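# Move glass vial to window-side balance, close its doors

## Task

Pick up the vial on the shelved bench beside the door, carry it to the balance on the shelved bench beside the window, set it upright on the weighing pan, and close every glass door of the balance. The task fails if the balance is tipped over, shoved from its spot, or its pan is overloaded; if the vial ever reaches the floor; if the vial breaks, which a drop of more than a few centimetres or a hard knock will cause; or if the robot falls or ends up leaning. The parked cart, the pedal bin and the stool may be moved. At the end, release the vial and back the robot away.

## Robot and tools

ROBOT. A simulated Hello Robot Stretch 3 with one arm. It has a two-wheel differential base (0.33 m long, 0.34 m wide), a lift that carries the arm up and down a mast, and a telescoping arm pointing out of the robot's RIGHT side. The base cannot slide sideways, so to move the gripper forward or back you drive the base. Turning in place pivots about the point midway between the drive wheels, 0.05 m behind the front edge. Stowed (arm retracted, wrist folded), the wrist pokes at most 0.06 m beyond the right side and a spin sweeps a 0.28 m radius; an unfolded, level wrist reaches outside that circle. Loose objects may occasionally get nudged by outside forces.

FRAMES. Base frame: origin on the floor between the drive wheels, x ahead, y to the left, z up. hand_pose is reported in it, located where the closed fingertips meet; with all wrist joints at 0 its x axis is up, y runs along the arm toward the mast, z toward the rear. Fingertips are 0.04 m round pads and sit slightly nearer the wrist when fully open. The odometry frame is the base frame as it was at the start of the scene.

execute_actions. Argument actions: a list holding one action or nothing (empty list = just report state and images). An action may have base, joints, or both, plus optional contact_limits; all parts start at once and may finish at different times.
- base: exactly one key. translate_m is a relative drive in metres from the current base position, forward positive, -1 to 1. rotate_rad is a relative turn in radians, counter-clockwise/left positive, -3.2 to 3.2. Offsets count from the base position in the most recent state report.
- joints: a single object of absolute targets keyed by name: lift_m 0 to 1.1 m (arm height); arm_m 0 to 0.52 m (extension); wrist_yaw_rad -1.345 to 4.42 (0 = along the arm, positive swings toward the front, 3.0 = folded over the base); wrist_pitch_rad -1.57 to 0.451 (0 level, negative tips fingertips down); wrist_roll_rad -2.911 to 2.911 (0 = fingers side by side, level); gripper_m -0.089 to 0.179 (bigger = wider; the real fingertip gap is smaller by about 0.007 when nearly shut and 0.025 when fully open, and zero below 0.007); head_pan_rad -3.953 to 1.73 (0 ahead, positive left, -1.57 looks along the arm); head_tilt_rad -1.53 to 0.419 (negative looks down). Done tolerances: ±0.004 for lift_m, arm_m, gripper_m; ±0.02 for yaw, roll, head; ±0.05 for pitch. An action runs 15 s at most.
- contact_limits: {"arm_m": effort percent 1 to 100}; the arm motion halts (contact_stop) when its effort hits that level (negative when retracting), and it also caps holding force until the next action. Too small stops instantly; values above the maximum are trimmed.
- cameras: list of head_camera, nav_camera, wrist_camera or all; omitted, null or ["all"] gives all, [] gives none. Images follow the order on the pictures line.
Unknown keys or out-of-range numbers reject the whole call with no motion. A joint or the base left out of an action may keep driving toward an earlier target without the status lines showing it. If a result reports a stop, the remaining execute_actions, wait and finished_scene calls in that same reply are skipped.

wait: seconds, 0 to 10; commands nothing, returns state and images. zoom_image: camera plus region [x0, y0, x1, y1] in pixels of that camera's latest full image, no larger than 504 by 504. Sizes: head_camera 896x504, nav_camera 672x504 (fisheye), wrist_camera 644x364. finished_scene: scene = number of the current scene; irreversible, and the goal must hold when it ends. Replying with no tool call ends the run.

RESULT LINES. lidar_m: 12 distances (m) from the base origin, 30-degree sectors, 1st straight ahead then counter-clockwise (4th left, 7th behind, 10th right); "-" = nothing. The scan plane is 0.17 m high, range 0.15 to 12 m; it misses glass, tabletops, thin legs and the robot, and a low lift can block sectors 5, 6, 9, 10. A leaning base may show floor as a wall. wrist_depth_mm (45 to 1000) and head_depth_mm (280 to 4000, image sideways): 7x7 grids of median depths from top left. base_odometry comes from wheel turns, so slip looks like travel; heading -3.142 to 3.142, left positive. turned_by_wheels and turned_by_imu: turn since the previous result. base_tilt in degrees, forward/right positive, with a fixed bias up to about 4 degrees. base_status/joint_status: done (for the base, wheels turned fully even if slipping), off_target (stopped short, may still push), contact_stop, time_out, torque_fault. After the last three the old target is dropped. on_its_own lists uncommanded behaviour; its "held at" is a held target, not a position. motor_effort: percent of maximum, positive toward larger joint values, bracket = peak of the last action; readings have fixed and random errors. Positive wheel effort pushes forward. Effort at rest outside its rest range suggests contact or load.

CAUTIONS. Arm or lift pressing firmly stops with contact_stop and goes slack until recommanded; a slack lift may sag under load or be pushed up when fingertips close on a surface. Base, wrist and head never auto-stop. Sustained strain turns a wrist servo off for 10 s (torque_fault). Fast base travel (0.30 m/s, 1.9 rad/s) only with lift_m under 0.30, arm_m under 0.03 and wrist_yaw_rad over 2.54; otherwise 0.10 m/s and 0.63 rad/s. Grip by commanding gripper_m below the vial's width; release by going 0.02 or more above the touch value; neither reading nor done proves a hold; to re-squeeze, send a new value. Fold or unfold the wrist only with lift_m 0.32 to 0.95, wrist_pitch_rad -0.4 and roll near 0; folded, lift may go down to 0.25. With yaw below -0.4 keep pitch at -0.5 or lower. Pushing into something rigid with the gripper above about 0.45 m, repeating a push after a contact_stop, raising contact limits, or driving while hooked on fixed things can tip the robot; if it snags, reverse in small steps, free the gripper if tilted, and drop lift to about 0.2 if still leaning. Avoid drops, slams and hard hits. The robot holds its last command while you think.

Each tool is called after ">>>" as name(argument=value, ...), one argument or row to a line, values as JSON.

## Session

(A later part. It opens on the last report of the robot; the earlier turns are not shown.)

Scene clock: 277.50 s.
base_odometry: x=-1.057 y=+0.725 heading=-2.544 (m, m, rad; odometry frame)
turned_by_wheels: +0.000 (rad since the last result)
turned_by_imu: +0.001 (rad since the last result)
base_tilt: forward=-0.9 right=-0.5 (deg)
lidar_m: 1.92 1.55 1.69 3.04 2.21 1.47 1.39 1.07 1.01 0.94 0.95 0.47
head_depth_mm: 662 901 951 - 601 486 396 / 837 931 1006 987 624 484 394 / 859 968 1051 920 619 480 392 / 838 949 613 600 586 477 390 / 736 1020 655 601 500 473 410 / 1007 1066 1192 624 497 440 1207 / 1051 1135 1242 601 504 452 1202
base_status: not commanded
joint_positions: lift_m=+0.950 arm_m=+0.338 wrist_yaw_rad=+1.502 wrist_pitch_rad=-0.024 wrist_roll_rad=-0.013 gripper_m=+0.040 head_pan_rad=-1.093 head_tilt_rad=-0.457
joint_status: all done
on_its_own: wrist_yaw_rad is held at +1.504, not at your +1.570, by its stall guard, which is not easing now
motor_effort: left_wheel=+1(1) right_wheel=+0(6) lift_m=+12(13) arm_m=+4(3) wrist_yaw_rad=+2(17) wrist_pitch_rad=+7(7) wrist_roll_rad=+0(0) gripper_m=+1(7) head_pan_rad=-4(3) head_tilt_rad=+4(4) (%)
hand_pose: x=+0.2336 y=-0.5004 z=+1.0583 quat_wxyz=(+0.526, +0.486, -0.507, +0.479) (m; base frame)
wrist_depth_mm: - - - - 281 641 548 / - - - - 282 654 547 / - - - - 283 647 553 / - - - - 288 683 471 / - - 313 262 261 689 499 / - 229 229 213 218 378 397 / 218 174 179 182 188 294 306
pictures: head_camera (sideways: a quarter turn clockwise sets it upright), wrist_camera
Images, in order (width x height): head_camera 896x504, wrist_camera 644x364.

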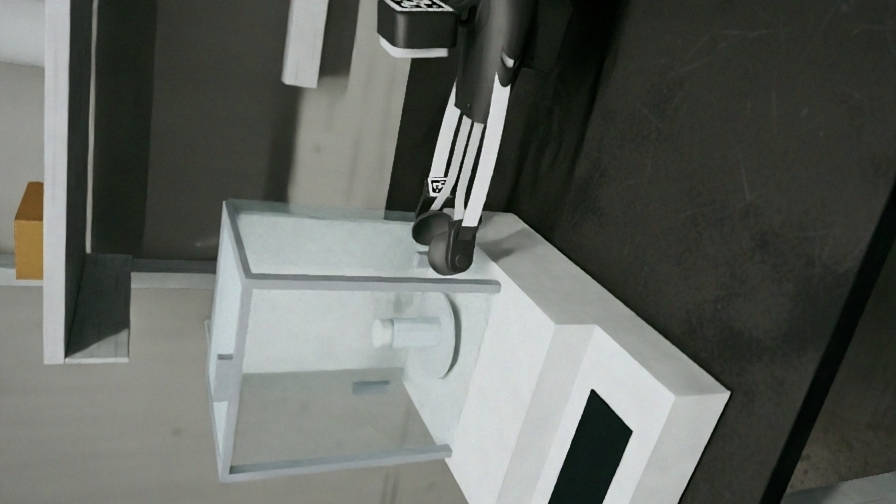

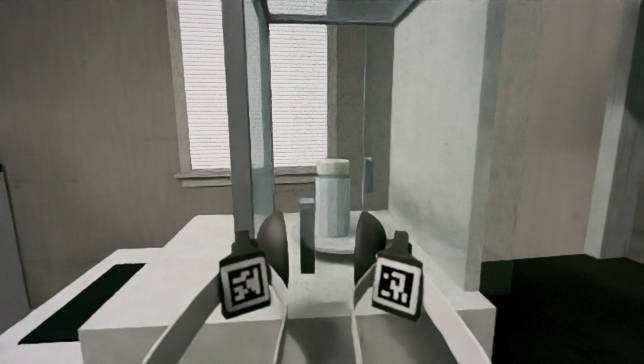

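>>> execute_actions(
  actions=[
    {"base": {"translate_m": -0.03}},
  ],
  cameras=[],
)

>>> execute_actions(
  actions=[
    {"joints": {"arm_m": 0.356, "wrist_yaw_rad": 1.7, "gripper_m": 0.09}},
  ],
  cameras=["head_camera", "wrist_camera"],
)

Scene clock: 285.40 s.
base_odometry: x=-1.032 y=+0.741 heading=-2.544 (m, m, rad; odometry frame)
turned_by_wheels: +0.000 (rad since the last result)
turned_by_imu: +0.001 (rad since the last result)
base_tilt: forward=-1.0 right=-0.4 (deg)
lidar_m: 1.95 1.57 1.73 3.03 2.17 1.44 1.37 1.03 1.01 0.95 0.96 0.49
head_depth_mm: 680 900 954 - 602 486 395 / 839 934 1011 986 625 483 394 / 871 972 1057 921 619 480 393 / 840 986 644 672 613 478 400 / 786 1011 635 574 545 474 411 / 992 1063 1167 622 503 457 1209 / 1057 1129 1237 618 503 453 1262
base_status: done
joint_positions: lift_m=+0.950 arm_m=+0.338 wrist_yaw_rad=+1.502 wrist_pitch_rad=-0.024 wrist_roll_rad=-0.013 gripper_m=+0.040 head_pan_rad=-1.093 head_tilt_rad=-0.457
joint_status: not commanded
on_its_own: wrist_yaw_rad is held at +1.504, not at your +1.570, by its stall guard, which is not easing now
motor_effort: left_wheel=+2(4) right_wheel=-1(3) lift_m=+13(13) arm_m=+4(4) wrist_yaw_rad=+3(2) wrist_pitch_rad=+7(7) wrist_roll_rad=+0(0) gripper_m=+0(0) head_pan_rad=-4(4) head_tilt_rad=+5(4) (%)
hand_pose: x=+0.2336 y=-0.5003 z=+1.0583 quat_wxyz=(+0.526, +0.486, -0.507, +0.479) (m; base frame)
wrist_depth_mm: - - - - 281 721 543 / - - - - 284 721 468 / - - - - 285 735 493 / - - - - 289 771 499 / - - 309 283 262 732 499 / - 230 228 213 227 401 402 / 222 206 211 216 221 309 307
pictures: none
No camera images: the call's "cameras" was empty. Leave "cameras" out to get every camera's image.

Scene clock: 286.40 s.
base_odometry: x=-1.032 y=+0.741 heading=-2.544 (m, m, rad; odometry frame)
turned_by_wheels: +0.000 (rad since the last result)
turned_by_imu: +0.000 (rad since the last result)
base_tilt: forward=-0.8 right=-0.4 (deg)
lidar_m: 1.94 1.57 1.73 3.05 2.16 1.44 1.37 1.04 1.01 0.94 0.96 0.49
head_depth_mm: 679 901 953 - 600 486 396 / 837 938 1013 987 623 483 394 / 868 970 1053 924 618 481 392 / 840 985 645 673 613 478 400 / 787 1010 634 574 546 475 410 / 992 1062 1169 622 503 457 1208 / 1053 1130 1241 617 502 454 1259
base_status: not commanded
joint_positions: lift_m=+0.950 arm_m=+0.356 wrist_yaw_rad=+1.697 wrist_pitch_rad=-0.024 wrist_roll_rad=-0.013 gripper_m=+0.090 head_pan_rad=-1.093 head_tilt_rad=-0.457
joint_status: all done
motor_effort: left_wheel=+2(2) right_wheel=+0(0) lift_m=+12(13) arm_m=+4(5) wrist_yaw_rad=+3(4) wrist_pitch_rad=+7(7) wrist_roll_rad=+0(0) gripper_m=+0(90) head_pan_rad=-4(3) head_tilt_rad=+4(5) (%)
hand_pose: x=+0.2322 y=-0.4685 z=+1.0583 quat_wxyz=(+0.477, +0.533, -0.457, +0.528) (m; base frame)
wrist_depth_mm: - - - - - 239 646 / - - - - - 239 654 / - - - - - 237 681 / - - - - 383 236 673 / - - 343 295 277 257 681 / - - 218 213 213 212 401 / - 235 223 218 209 203 306
pictures: head_camera (sideways: a quarter turn clockwise sets it upright), wrist_camera
Images, in order (width x height): head_camera 896x504, wrist_camera 644x364.

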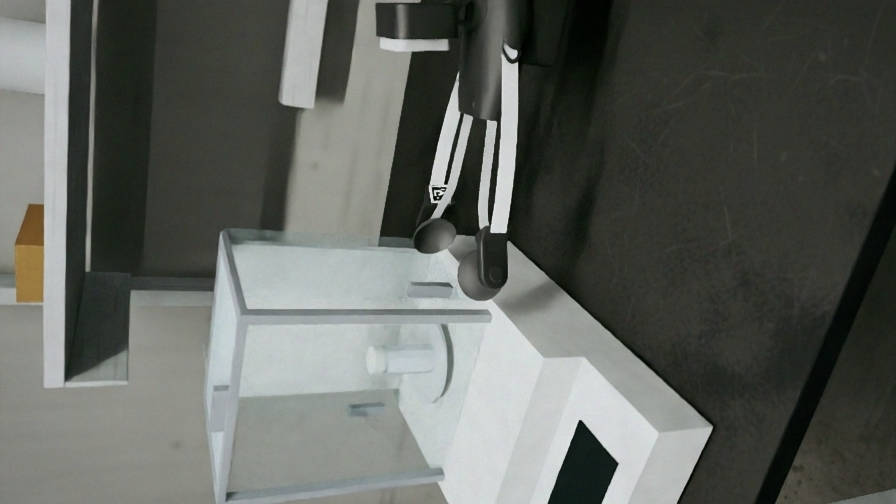

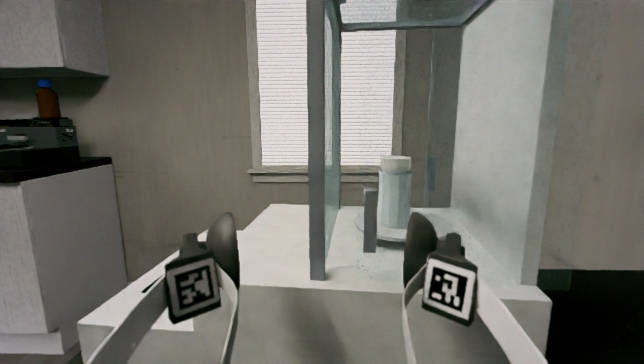

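>>> execute_actions(
  actions=[],
)

Scene clock: 290.70 s.
base_odometry: x=-1.032 y=+0.741 heading=-2.544 (m, m, rad; odometry frame)
turned_by_wheels: +0.000 (rad since the last result)
turned_by_imu: +0.001 (rad since the last result)
base_tilt: forward=-0.8 right=-0.6 (deg)
lidar_m: 1.95 1.57 1.73 3.06 2.16 1.44 1.37 1.04 1.02 0.94 0.96 0.49
head_depth_mm: 678 902 952 - 600 487 396 / 837 934 1010 985 623 483 394 / 867 975 1057 925 618 480 392 / 840 983 645 673 613 478 400 / 784 1004 635 574 545 475 410 / 992 1062 1168 622 503 456 1206 / 1055 1127 1241 618 504 454 1264
base_status: not commanded
joint_positions: lift_m=+0.950 arm_m=+0.356 wrist_yaw_rad=+1.697 wrist_pitch_rad=-0.024 wrist_roll_rad=-0.013 gripper_m=+0.090 head_pan_rad=-1.093 head_tilt_rad=-0.457
joint_status: all done
motor_effort: left_wheel=+2(2) right_wheel=-1(0) lift_m=+13(13) arm_m=+4(5) wrist_yaw_rad=+3(4) wrist_pitch_rad=+7(7) wrist_roll_rad=+0(0) gripper_m=+0(90) head_pan_rad=-3(3) head_tilt_rad=+4(5) (%)
hand_pose: x=+0.2322 y=-0.4685 z=+1.0583 quat_wxyz=(+0.477, +0.533, -0.457, +0.528) (m; base frame)
wrist_depth_mm: - - - - - 239 648 / - - - - - 239 644 / - - - - - 237 690 / - - - - 386 236 685 / - - 341 297 279 257 675 / - - 218 213 213 211 403 / - 234 224 216 209 203 308
pictures: head_camera (sideways: a quarter turn clockwise sets it upright), nav_camera (sideways: a quarter turn counterclockwise sets it upright), wrist_camera
Images, in order (width x height): head_camera 896x504, nav_camera 672x504, wrist_camera 644x364.

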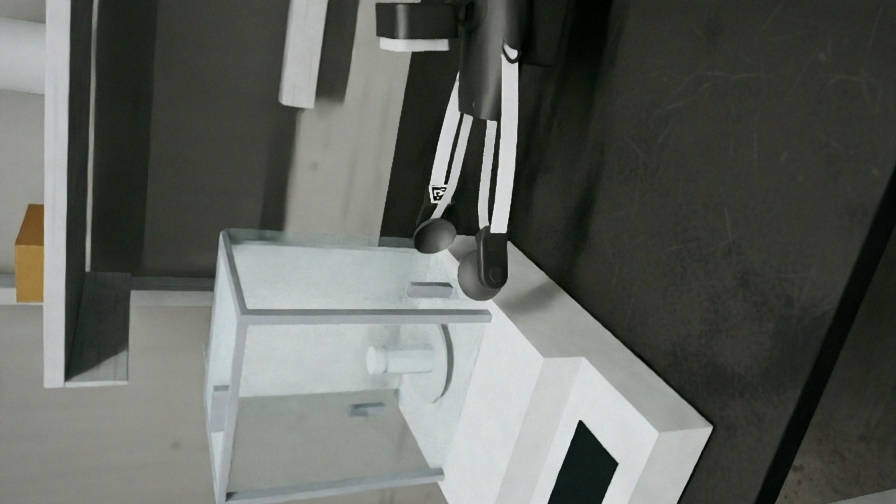

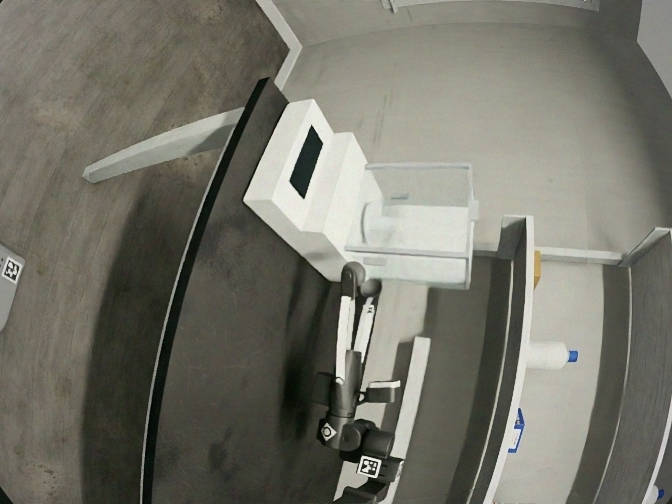

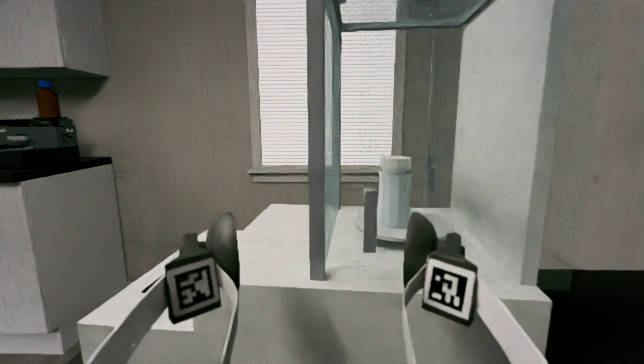

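>>> execute_actions(
  actions=[
    {"base": {"translate_m": 0.028}},
  ],
  cameras=["head_camera", "wrist_camera"],
)

Scene clock: 294.60 s.
base_odometry: x=-1.055 y=+0.726 heading=-2.544 (m, m, rad; odometry frame)
turned_by_wheels: +0.000 (rad since the last result)
turned_by_imu: +0.001 (rad since the last result)
base_tilt: forward=-0.8 right=-0.5 (deg)
lidar_m: 1.92 1.55 1.69 3.06 2.21 1.47 1.39 1.06 1.01 0.94 0.96 0.47
head_depth_mm: 660 899 954 - 601 486 396 / 838 935 1007 985 623 484 394 / 859 964 1053 925 618 480 392 / 833 948 612 641 589 478 392 / 740 1024 655 600 504 474 410 / 1008 1074 1191 624 496 440 1211 / 1049 1133 1251 605 503 452 1201
base_status: done
joint_positions: lift_m=+0.950 arm_m=+0.356 wrist_yaw_rad=+1.698 wrist_pitch_rad=-0.024 wrist_roll_rad=-0.013 gripper_m=+0.090 head_pan_rad=-1.093 head_tilt_rad=-0.457
joint_status: not commanded
motor_effort: left_wheel=+2(6) right_wheel=-1(2) lift_m=+13(13) arm_m=+4(4) wrist_yaw_rad=+3(3) wrist_pitch_rad=+7(7) wrist_roll_rad=+0(0) gripper_m=+0(1) head_pan_rad=-4(4) head_tilt_rad=+4(4) (%)
hand_pose: x=+0.2322 y=-0.4684 z=+1.0583 quat_wxyz=(+0.477, +0.533, -0.457, +0.528) (m; base frame)
wrist_depth_mm: - - - - - 239 176 / - - - - - 237 592 / - - - - - 237 595 / - - - - 348 234 613 / - - 338 285 254 233 614 / - - 214 212 201 200 402 / - 211 192 185 180 175 293
pictures: head_camera (sideways: a quarter turn clockwise sets it upright), wrist_camera
Images, in order (width x height): head_camera 896x504, wrist_camera 644x364.

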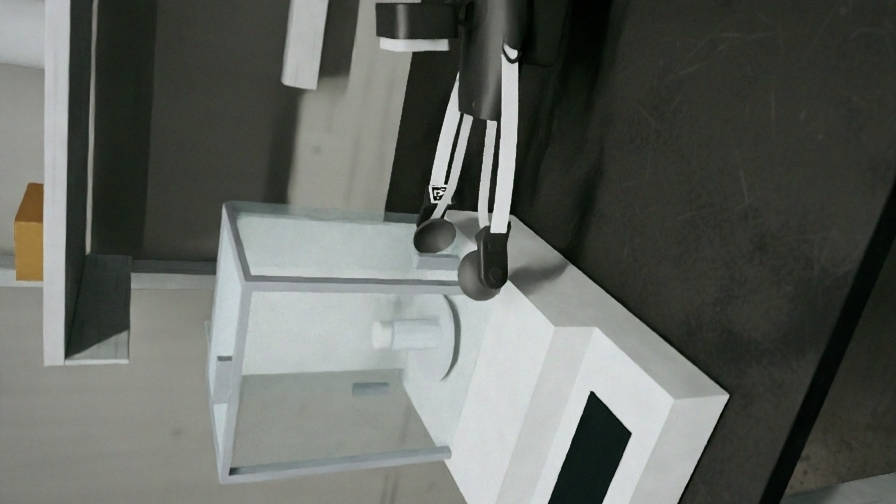

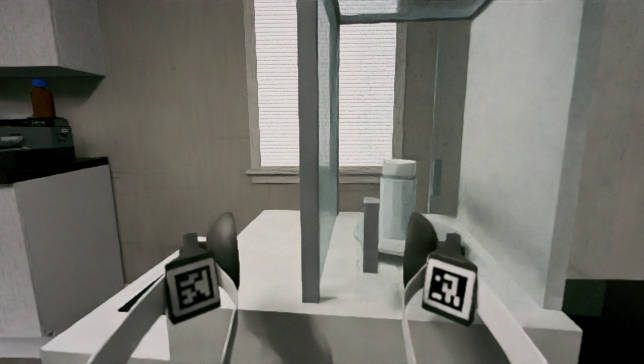

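>>> execute_actions(
  actions=[
    {"joints": {"arm_m": 0.336}, "contact_limits": {"arm_m": 10}},
  ],
  cameras=["head_camera", "wrist_camera"],
)

Scene clock: 298.20 s.
base_odometry: x=-1.055 y=+0.726 heading=-2.544 (m, m, rad; odometry frame)
turned_by_wheels: +0.000 (rad since the last result)
turned_by_imu: +0.001 (rad since the last result)
base_tilt: forward=-0.8 right=-0.5 (deg)
lidar_m: 1.92 1.56 1.69 3.07 2.21 1.47 1.40 1.07 1.01 0.94 0.96 0.47
head_depth_mm: 661 900 948 - 580 486 396 / 837 930 1006 932 610 483 394 / 859 965 1056 919 606 480 392 / 832 947 612 616 588 477 391 / 740 1022 654 601 505 475 410 / 1011 1069 1190 626 497 439 1207 / 1051 1133 1252 603 504 452 1203
base_status: not commanded
joint_positions: lift_m=+0.950 arm_m=+0.336 wrist_yaw_rad=+1.698 wrist_pitch_rad=-0.024 wrist_roll_rad=-0.013 gripper_m=+0.090 head_pan_rad=-1.093 head_tilt_rad=-0.457
joint_status: all done
motor_effort: left_wheel=+2(2) right_wheel=+0(0) lift_m=+13(13) arm_m=-5(4) wrist_yaw_rad=+3(2) wrist_pitch_rad=+7(7) wrist_roll_rad=+0(0) gripper_m=-1(1) head_pan_rad=-4(3) head_tilt_rad=+4(5) (%)
contact_limits: arm_m 10 (drawing in: default 31, maximum 51; extending or still: default 42, maximum 69)
hand_pose: x=+0.2322 y=-0.4489 z=+1.0583 quat_wxyz=(+0.477, +0.533, -0.457, +0.529) (m; base frame)
wrist_depth_mm: - - - - - 282 173 / - - - - - 280 173 / - - - - - 280 181 / - - - - 347 276 192 / - - - 284 269 257 192 / - - 214 202 206 213 203 / - 221 191 184 180 175 170
pictures: head_camera (sideways: a quarter turn clockwise sets it upright), wrist_camera
Images, in order (width x height): head_camera 896x504, wrist_camera 644x364.

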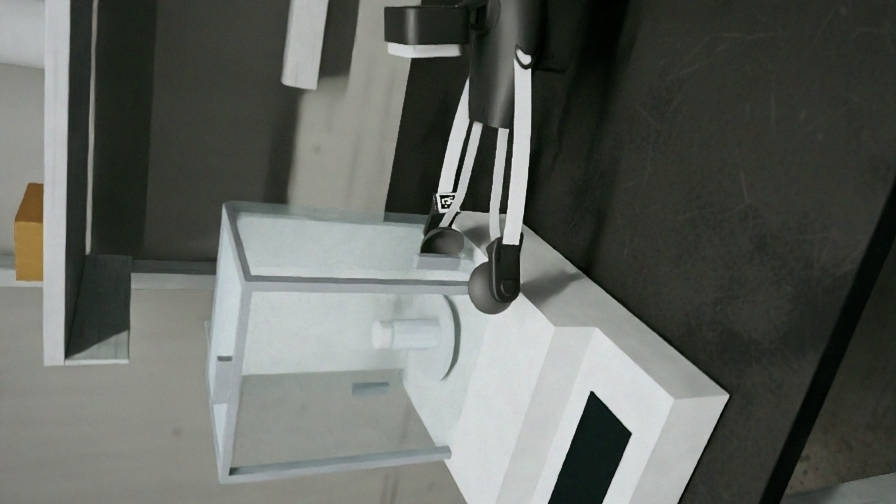

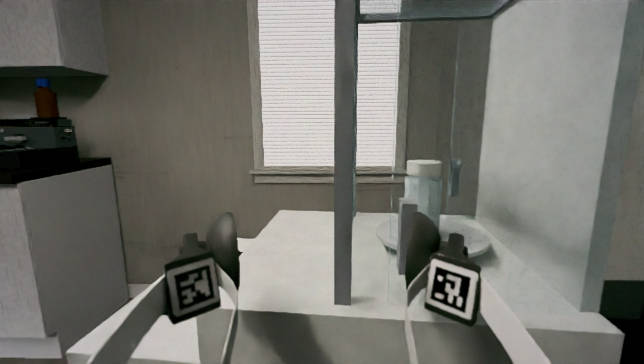

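>>> execute_actions(
  actions=[
    {"joints": {"arm_m": 0.324}, "contact_limits": {"arm_m": 10}},
  ],
  cameras=["head_camera", "wrist_camera"],
)

Scene clock: 300.90 s.
base_odometry: x=-1.055 y=+0.726 heading=-2.544 (m, m, rad; odometry frame)
turned_by_wheels: +0.000 (rad since the last result)
turned_by_imu: +0.001 (rad since the last result)
base_tilt: forward=-0.8 right=-0.5 (deg)
lidar_m: 1.92 1.55 1.69 3.06 2.21 1.47 1.39 1.06 1.01 0.94 0.96 0.46
head_depth_mm: 661 900 951 973 579 486 396 / 840 931 1008 932 601 483 394 / 860 964 1050 916 617 480 392 / 832 944 611 617 589 477 391 / 740 1020 654 602 498 474 409 / 1010 1070 1191 625 496 439 1205 / 1052 1132 1246 603 503 451 1204
base_status: not commanded
joint_positions: lift_m=+0.950 arm_m=+0.324 wrist_yaw_rad=+1.697 wrist_pitch_rad=-0.024 wrist_roll_rad=-0.013 gripper_m=+0.090 head_pan_rad=-1.093 head_tilt_rad=-0.457
joint_status: all done
motor_effort: left_wheel=+2(2) right_wheel=-1(1) lift_m=+13(13) arm_m=-5(5) wrist_yaw_rad=+3(3) wrist_pitch_rad=+7(7) wrist_roll_rad=+0(0) gripper_m=-1(2) head_pan_rad=-4(4) head_tilt_rad=+5(4) (%)
contact_limits: arm_m 10 (drawing in: default 31, maximum 51; extending or still: default 42, maximum 69)
hand_pose: x=+0.2322 y=-0.4371 z=+1.0583 quat_wxyz=(+0.477, +0.533, -0.458, +0.528) (m; base frame)
wrist_depth_mm: - - - - - 306 189 / - - - - - 306 188 / - - - - - 304 188 / - - - - 258 302 187 / - - - 310 253 264 197 / - - 213 214 207 213 197 / - 220 191 185 180 175 170
pictures: head_camera (sideways: a quarter turn clockwise sets it upright), wrist_camera
Images, in order (width x height): head_camera 896x504, wrist_camera 644x364.

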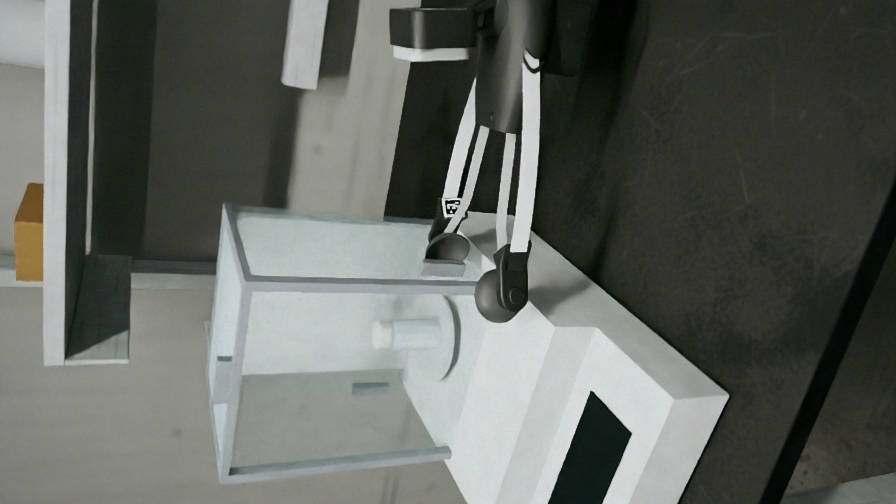

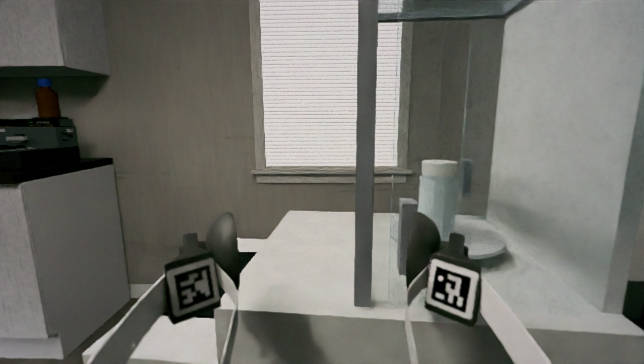

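>>> execute_actions(
  actions=[
    {"joints": {"arm_m": 0.314}, "contact_limits": {"arm_m": 10}},
  ],
  cameras=["head_camera", "wrist_camera"],
)

Scene clock: 302.83 s.
base_odometry: x=-1.055 y=+0.726 heading=-2.544 (m, m, rad; odometry frame)
turned_by_wheels: +0.000 (rad since the last result)
turned_by_imu: +0.000 (rad since the last result)
base_tilt: forward=-0.8 right=-0.5 (deg)
lidar_m: 1.92 1.55 1.69 3.06 2.21 1.46 1.39 1.06 1.01 0.94 0.95 0.47
head_depth_mm: 659 898 947 942 578 486 396 / 838 933 1007 931 597 483 394 / 861 966 1049 920 596 480 392 / 832 948 611 617 589 477 391 / 741 1019 655 601 497 474 410 / 1010 1068 1185 625 496 439 1205 / 1051 1132 1254 604 503 453 1202
base_status: not commanded
joint_positions: lift_m=+0.950 arm_m=+0.314 wrist_yaw_rad=+1.697 wrist_pitch_rad=-0.024 wrist_roll_rad=-0.013 gripper_m=+0.090 head_pan_rad=-1.093 head_tilt_rad=-0.457
joint_status: all done
motor_effort: left_wheel=+2(2) right_wheel=+1(0) lift_m=+13(12) arm_m=-5(6) wrist_yaw_rad=+3(2) wrist_pitch_rad=+7(7) wrist_roll_rad=+0(0) gripper_m=-1(2) head_pan_rad=-3(3) head_tilt_rad=+5(4) (%)
contact_limits: arm_m 10 (drawing in: default 31, maximum 51; extending or still: default 42, maximum 69)
hand_pose: x=+0.2322 y=-0.4272 z=+1.0583 quat_wxyz=(+0.477, +0.533, -0.458, +0.528) (m; base frame)
wrist_depth_mm: - - - - - 308 203 / - - - - - - 202 / - - - - - 326 202 / - - - - 247 299 200 / - - - 309 181 260 199 / - - 221 214 187 212 188 / - 220 197 185 179 174 169
pictures: head_camera (sideways: a quarter turn clockwise sets it upright), wrist_camera
Images, in order (width x height): head_camera 896x504, wrist_camera 644x364.

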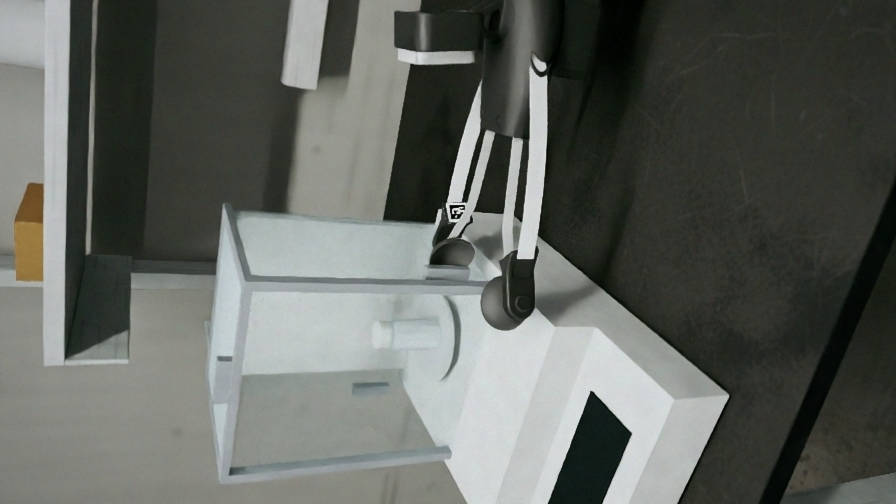

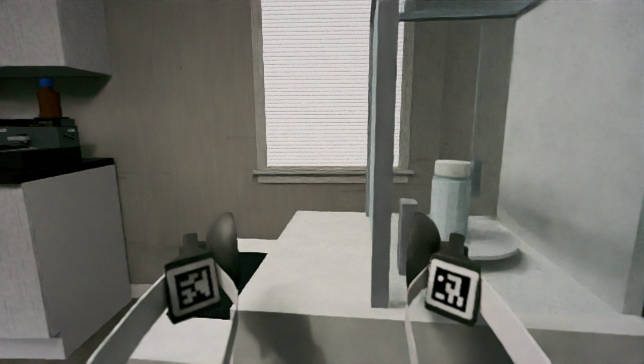

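>>> execute_actions(
  actions=[
    {"joints": {"arm_m": 0.308}, "contact_limits": {"arm_m": 10}},
  ],
  cameras=["head_camera", "wrist_camera"],
)

Scene clock: 304.97 s.
base_odometry: x=-1.055 y=+0.726 heading=-2.544 (m, m, rad; odometry frame)
turned_by_wheels: +0.000 (rad since the last result)
turned_by_imu: +0.000 (rad since the last result)
base_tilt: forward=-0.8 right=-0.6 (deg)
lidar_m: 1.92 1.55 1.69 3.04 2.21 1.47 1.39 1.06 1.01 0.94 0.95 0.47
head_depth_mm: 662 900 953 1000 578 486 396 / 838 932 1009 927 598 484 394 / 860 965 1054 918 594 480 392 / 831 949 612 645 588 477 391 / 739 1022 655 601 498 474 410 / 1009 1068 1185 625 496 440 1207 / 1054 1129 1248 604 504 452 1204
base_status: not commanded
joint_positions: lift_m=+0.950 arm_m=+0.308 wrist_yaw_rad=+1.695 wrist_pitch_rad=-0.024 wrist_roll_rad=-0.013 gripper_m=+0.090 head_pan_rad=-1.093 head_tilt_rad=-0.457
joint_status: all done
motor_effort: left_wheel=+2(2) right_wheel=+0(0) lift_m=+13(13) arm_m=-5(6) wrist_yaw_rad=+4(5) wrist_pitch_rad=+7(7) wrist_roll_rad=+0(0) gripper_m=-2(2) head_pan_rad=-3(5) head_tilt_rad=+5(4) (%)
contact_limits: arm_m 10 (drawing in: default 31, maximum 51; extending or still: default 42, maximum 69)
hand_pose: x=+0.2323 y=-0.4216 z=+1.0583 quat_wxyz=(+0.478, +0.532, -0.458, +0.528) (m; base frame)
wrist_depth_mm: - - - - - - 210 / - - - - - - 209 / - - - - - - 209 / - - - - 255 309 208 / - - - 311 182 265 206 / - - 236 213 190 212 195 / - 221 197 184 180 174 170
pictures: head_camera (sideways: a quarter turn clockwise sets it upright), wrist_camera
Images, in order (width x height): head_camera 896x504, wrist_camera 644x364.

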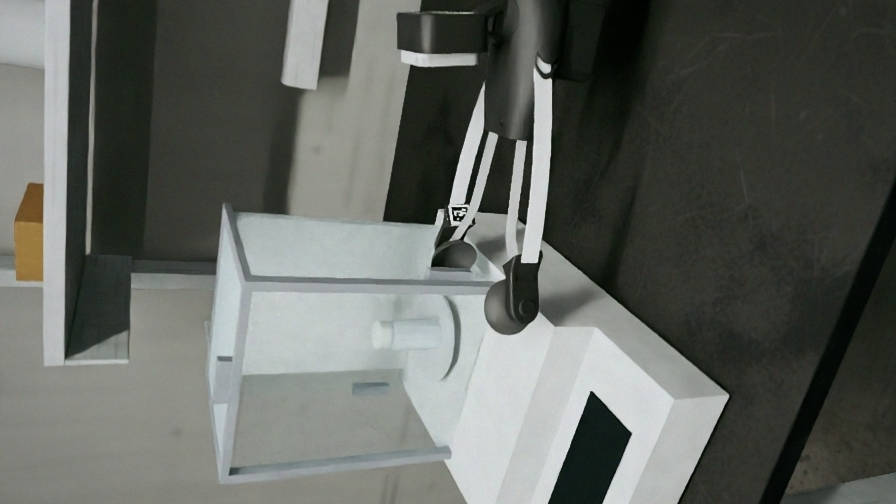

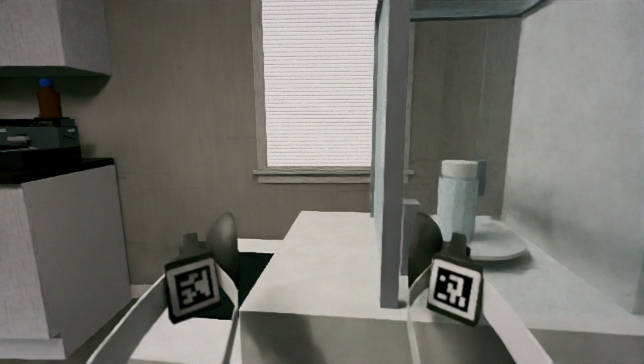

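>>> execute_actions(
  actions=[
    {"joints": {"arm_m": 0.303}, "contact_limits": {"arm_m": 10}},
  ],
  cameras=["wrist_camera"],
)

Scene clock: 306.70 s.
base_odometry: x=-1.055 y=+0.726 heading=-2.544 (m, m, rad; odometry frame)
turned_by_wheels: +0.000 (rad since the last result)
turned_by_imu: +0.000 (rad since the last result)
base_tilt: forward=-0.8 right=-0.6 (deg)
lidar_m: 1.92 1.55 1.69 3.06 2.20 1.47 1.40 1.06 1.01 0.94 0.96 0.46
head_depth_mm: 661 899 952 999 569 486 396 / 839 931 1007 928 597 483 394 / 858 969 1050 918 595 481 392 / 830 946 612 636 591 478 391 / 741 1023 654 601 497 474 409 / 1011 1068 1188 624 496 439 1204 / 1047 1135 1251 603 503 452 1201
base_status: not commanded
joint_positions: lift_m=+0.950 arm_m=+0.303 wrist_yaw_rad=+1.688 wrist_pitch_rad=-0.024 wrist_roll_rad=-0.013 gripper_m=+0.090 head_pan_rad=-1.093 head_tilt_rad=-0.457
joint_status: all done
motor_effort: left_wheel=+2(2) right_wheel=+1(0) lift_m=+13(13) arm_m=-6(6) wrist_yaw_rad=+11(11) wrist_pitch_rad=+7(7) wrist_roll_rad=+0(0) gripper_m=-3(3) head_pan_rad=-4(4) head_tilt_rad=+3(4) (%)
contact_limits: arm_m 10 (drawing in: default 31, maximum 51; extending or still: default 42, maximum 69)
hand_pose: x=+0.2325 y=-0.4185 z=+1.0583 quat_wxyz=(+0.480, +0.531, -0.460, +0.526) (m; base frame)
wrist_depth_mm: - - - - - - 212 / - - - - - - 213 / - - - - - - 212 / - - - - 356 289 211 / - - - 311 181 268 211 / - - 260 214 187 219 199 / - 221 211 184 180 175 170
pictures: wrist_camera
Images, in order (width x height): wrist_camera 644x364.

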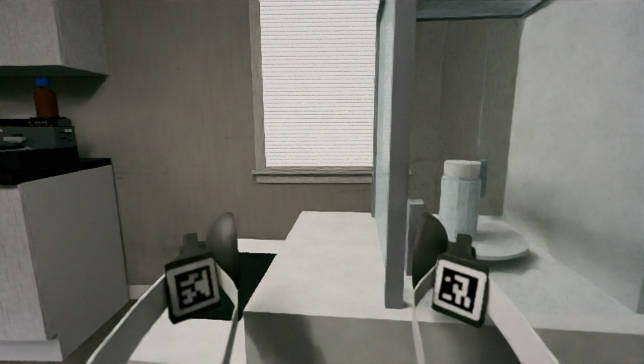

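>>> execute_actions(
  actions=[
    {"base": {"translate_m": -0.04}, "joints": {"arm_m": 0.315, "head_pan_rad": -0.7, "head_tilt_rad": -0.5}},
  ],
)

Scene clock: 328.77 s.
base_odometry: x=-1.022 y=+0.748 heading=-2.544 (m, m, rad; odometry frame)
turned_by_wheels: +0.000 (rad since the last result)
turned_by_imu: +0.001 (rad since the last result)
base_tilt: forward=-0.9 right=-0.5 (deg)
lidar_m: 1.96 1.58 1.74 3.05 2.15 1.42 1.35 1.03 1.01 0.94 0.96 0.50
head_depth_mm: 745 894 607 630 576 469 385 / 1017 1030 675 577 548 467 395 / 1107 1188 1284 600 514 463 1227 / 1209 1310 1430 604 502 475 1283 / 1330 1453 1600 1673 538 669 824 / 1483 1636 1812 2042 597 1455 1245 / 1655 1843 2036 2257 1921 1537 1262
base_status: done
joint_positions: lift_m=+0.950 arm_m=+0.315 wrist_yaw_rad=+1.697 wrist_pitch_rad=-0.024 wrist_roll_rad=-0.013 gripper_m=+0.090 head_pan_rad=-0.707 head_tilt_rad=-0.494
joint_status: all done
motor_effort: left_wheel=+2(3) right_wheel=+0(2) lift_m=+13(13) arm_m=+4(4) wrist_yaw_rad=+3(12) wrist_pitch_rad=+7(7) wrist_roll_rad=+0(0) gripper_m=+0(2) head_pan_rad=+3(31) head_tilt_rad=-3(9) (%)
hand_pose: x=+0.2322 y=-0.4274 z=+1.0583 quat_wxyz=(+0.477, +0.533, -0.457, +0.528) (m; base frame)
wrist_depth_mm: - - - - - 332 216 / - - - - - 331 215 / - - - - - 329 228 / - - - - 282 327 240 / - - - 310 261 276 240 / - - 237 226 219 212 224 / - 246 238 229 222 215 210
pictures: head_camera (sideways: a quarter turn clockwise sets it upright), nav_camera (sideways: a quarter turn counterclockwise sets it upright), wrist_camera
Images, in order (width x height): head_camera 896x504, nav_camera 672x504, wrist_camera 644x364.

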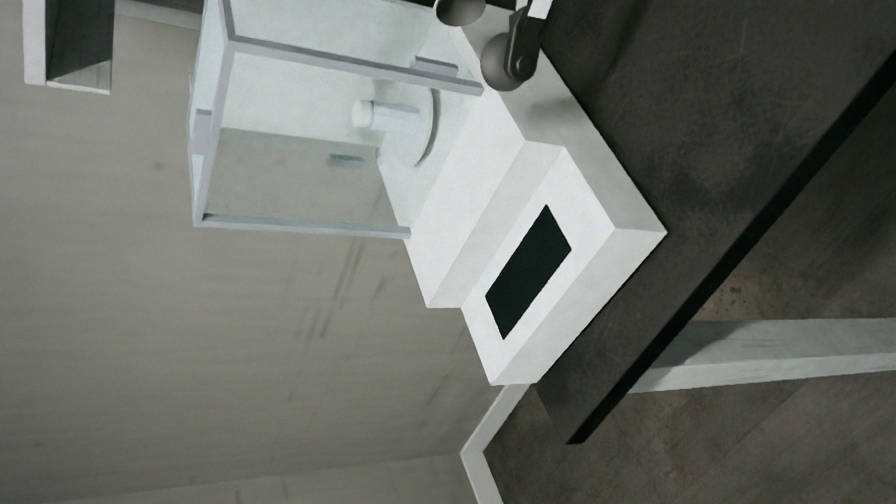

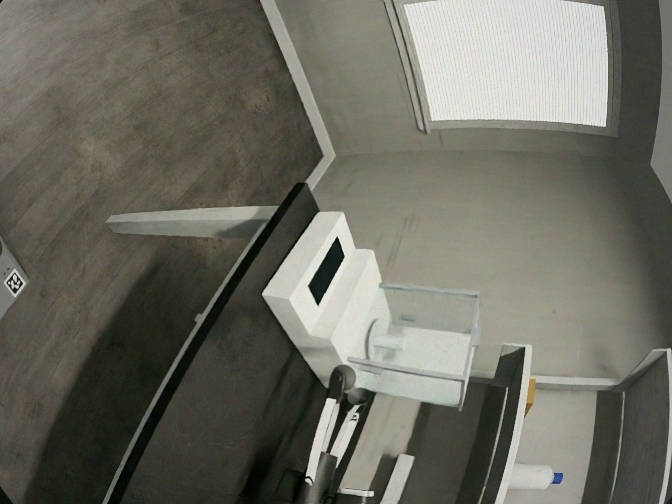

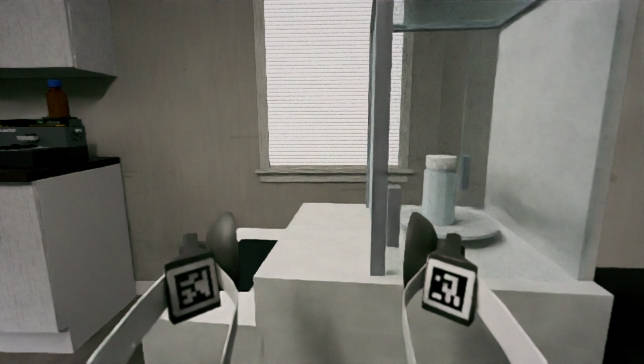

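>>> execute_actions(
  actions=[
    {"joints": {"arm_m": 0.12, "lift_m": 0.97}},
  ],
  cameras=["head_camera"],
)

>>> execute_actions(
  actions=[
    {"base": {"translate_m": 0.98}, "joints": {"arm_m": 0.0, "head_pan_rad": -1.2, "head_tilt_rad": -0.6}},
  ],
)

Scene clock: 334.23 s.
base_odometry: x=-1.022 y=+0.748 heading=-2.544 (m, m, rad; odometry frame)
turned_by_wheels: +0.000 (rad since the last result)
turned_by_imu: +0.001 (rad since the last result)
base_tilt: forward=-0.8 right=-0.5 (deg)
lidar_m: 1.96 1.59 1.74 3.05 2.15 1.42 1.35 1.02 1.02 0.94 0.96 0.50
head_depth_mm: 745 893 606 619 602 499 385 / 1018 1029 674 574 550 466 394 / 1108 1190 1284 600 514 450 1227 / 1211 1310 1424 604 511 471 1283 / 1331 1455 1595 1682 548 672 826 / 1482 1635 1817 2035 597 1446 1238 / 1661 1845 2049 2243 1933 1536 1267
base_status: not commanded
joint_positions: lift_m=+0.969 arm_m=+0.120 wrist_yaw_rad=+1.699 wrist_pitch_rad=-0.024 wrist_roll_rad=-0.013 gripper_m=+0.090 head_pan_rad=-0.707 head_tilt_rad=-0.494
joint_status: all done
motor_effort: left_wheel=+3(2) right_wheel=+0(0) lift_m=+52(54) arm_m=-4(5) wrist_yaw_rad=+1(2) wrist_pitch_rad=+7(7) wrist_roll_rad=+0(0) gripper_m=-1(1) head_pan_rad=+3(3) head_tilt_rad=-3(3) (%)
hand_pose: x=+0.2321 y=-0.2326 z=+1.0777 quat_wxyz=(+0.477, +0.533, -0.457, +0.529) (m; base frame)
wrist_depth_mm: - - - - - - 907 / - - - - - - 924 / - - - - - - 939 / - - - - - - 951 / - - - - - 362 364 / - - - - 348 269 251 / - - - - 262 227 204
pictures: head_camera (sideways: a quarter turn clockwise sets it upright)
Images, in order (width x height): head_camera 896x504.

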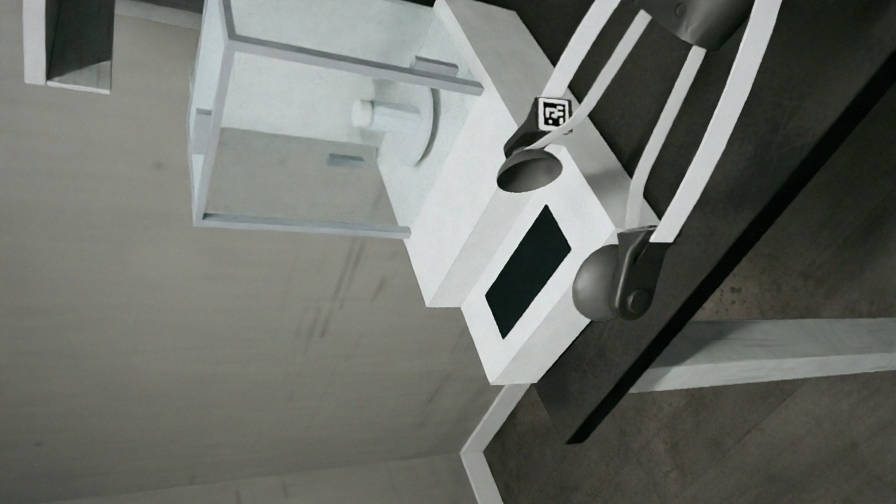

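Scene clock: 345.00 s.
base_odometry: x=-1.832 y=+0.197 heading=-2.544 (m, m, rad; odometry frame)
turned_by_wheels: +0.000 (rad since the last result)
turned_by_imu: +0.006 (rad since the last result)
base_tilt: forward=-0.9 right=-0.4 (deg)
lidar_m: 0.98 1.00 1.00 1.06 3.76 2.49 1.97 0.57 0.99 0.96 0.98 1.05
head_depth_mm: 756 827 918 1028 1149 - - / 776 854 945 1066 1215 1369 - / 800 880 976 1103 1265 1408 - / 819 905 1011 1145 1288 - - / 845 935 1047 1193 1335 - - / 865 964 1084 1241 1446 - - / 893 1000 1130 1295 1495 1452 1148
base_status: done
joint_positions: lift_m=+0.969 arm_m=+0.003 wrist_yaw_rad=+1.699 wrist_pitch_rad=-0.024 wrist_roll_rad=-0.013 gripper_m=+0.090 head_pan_rad=-1.193 head_tilt_rad=-0.592
joint_status: all done
joint sent to its limit — the command would take arm_m past its lower limit, so that joint was sent only as far as its limit.
motor_effort: left_wheel=+2(5) right_wheel=-1(2) lift_m=+52(52) arm_m=-4(5) wrist_yaw_rad=+1(1) wrist_pitch_rad=+7(7) wrist_roll_rad=+0(0) gripper_m=+0(1) head_pan_rad=-3(33) head_tilt_rad=-3(17) (%)
hand_pose: x=+0.2321 y=-0.1148 z=+1.0777 quat_wxyz=(+0.477, +0.533, -0.457, +0.529) (m; base frame)
wrist_depth_mm: 859 862 833 821 811 798 809 / 883 877 870 855 842 836 823 / 914 906 885 878 871 855 842 / 930 939 911 905 899 869 870 / - 940 926 906 906 897 900 / - - - 964 961 952 924 / - - - - - - 949
pictures: head_camera (sideways: a quarter turn clockwise sets it upright), nav_camera (sideways: a quarter turn counterclockwise sets it upright), wrist_camera
Images, in order (width x height): head_camera 896x504, nav_camera 672x504, wrist_camera 644x364.

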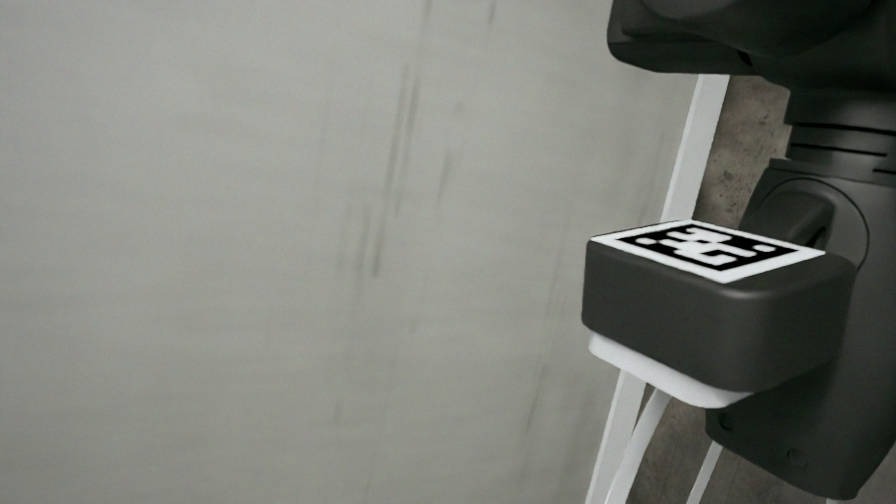

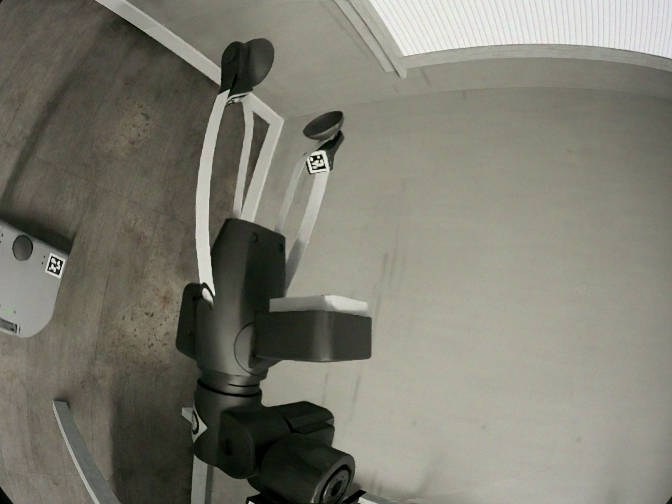

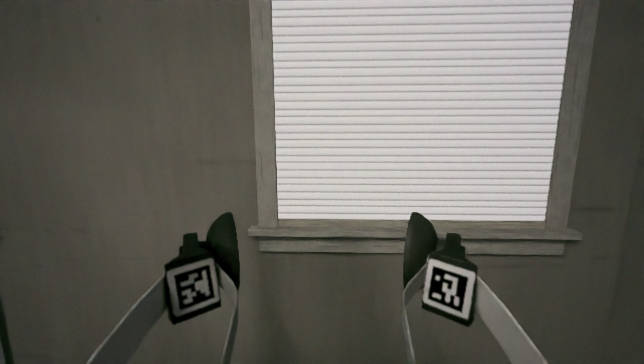

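>>> execute_actions(
  actions=[
    {"base": {"rotate_rad": -1.594}, "joints": {"wrist_yaw_rad": -0.13, "head_pan_rad": -1.3, "head_tilt_rad": -0.45, "lift_m": 0.95}},
  ],
)

Scene clock: 351.17 s.
base_odometry: x=-1.832 y=+0.197 heading=+2.146 (m, m, rad; odometry frame)
turned_by_wheels: -1.594 (rad since the last result)
turned_by_imu: -1.572 (rad since the last result)
base_tilt: forward=-0.8 right=-0.5 (deg)
lidar_m: 0.97 0.98 1.06 0.98 1.00 1.00 1.01 3.39 2.52 1.97 0.57 0.99
head_depth_mm: 2270 2460 2664 2498 2191 - - / 2320 2478 2637 2647 2098 1628 1307 / 2340 2537 2661 2625 2081 1614 1320 / 2375 2553 1605 2588 2062 1618 1311 / 2413 2609 1400 895 1901 1602 1308 / 2218 2482 1381 711 631 725 850 / 1744 1892 1245 663 624 1575 1288
base_status: done
joint_positions: lift_m=+0.951 arm_m=+0.002 wrist_yaw_rad=-0.128 wrist_pitch_rad=-0.024 wrist_roll_rad=-0.013 gripper_m=+0.090 head_pan_rad=-1.293 head_tilt_rad=-0.458
joint_status: all done
motor_effort: left_wheel=+3(6) right_wheel=-2(2) lift_m=+13(47) arm_m=-4(4) wrist_yaw_rad=-1(4) wrist_pitch_rad=+7(7) wrist_roll_rad=+0(0) gripper_m=+0(0) head_pan_rad=-3(14) head_tilt_rad=+4(20) (%)
hand_pose: x=-0.0542 y=-0.4010 z=+1.0594 quat_wxyz=(+0.710, -0.036, -0.701, -0.054) (m; base frame)
wrist_depth_mm: - - - - - - - / - - - - - - - / - - - - - - - / - - - - - - - / 595 804 - - - - - / 419 - - - - - - / - - - - - - -
pictures: head_camera (sideways: a quarter turn clockwise sets it upright), nav_camera (sideways: a quarter turn counterclockwise sets it upright), wrist_camera
Images, in order (width x height): head_camera 896x504, nav_camera 672x504, wrist_camera 644x364.

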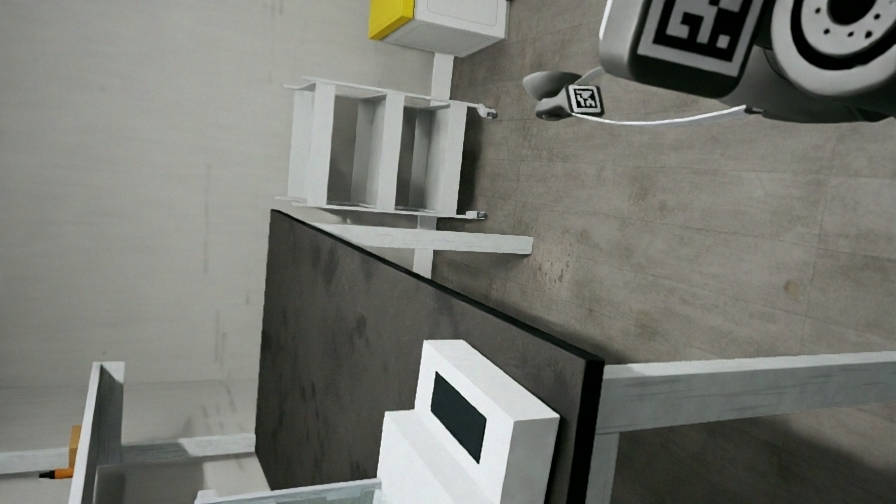

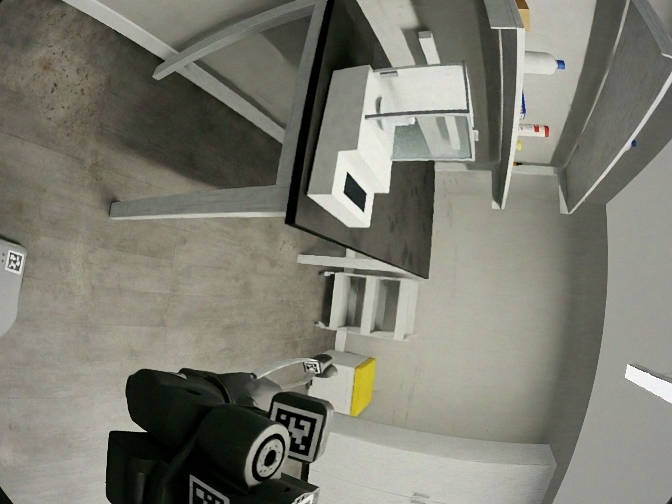

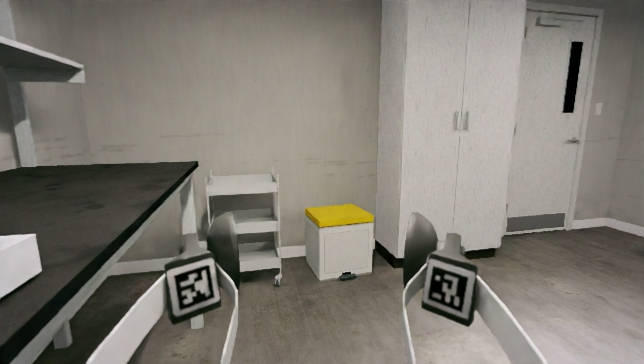

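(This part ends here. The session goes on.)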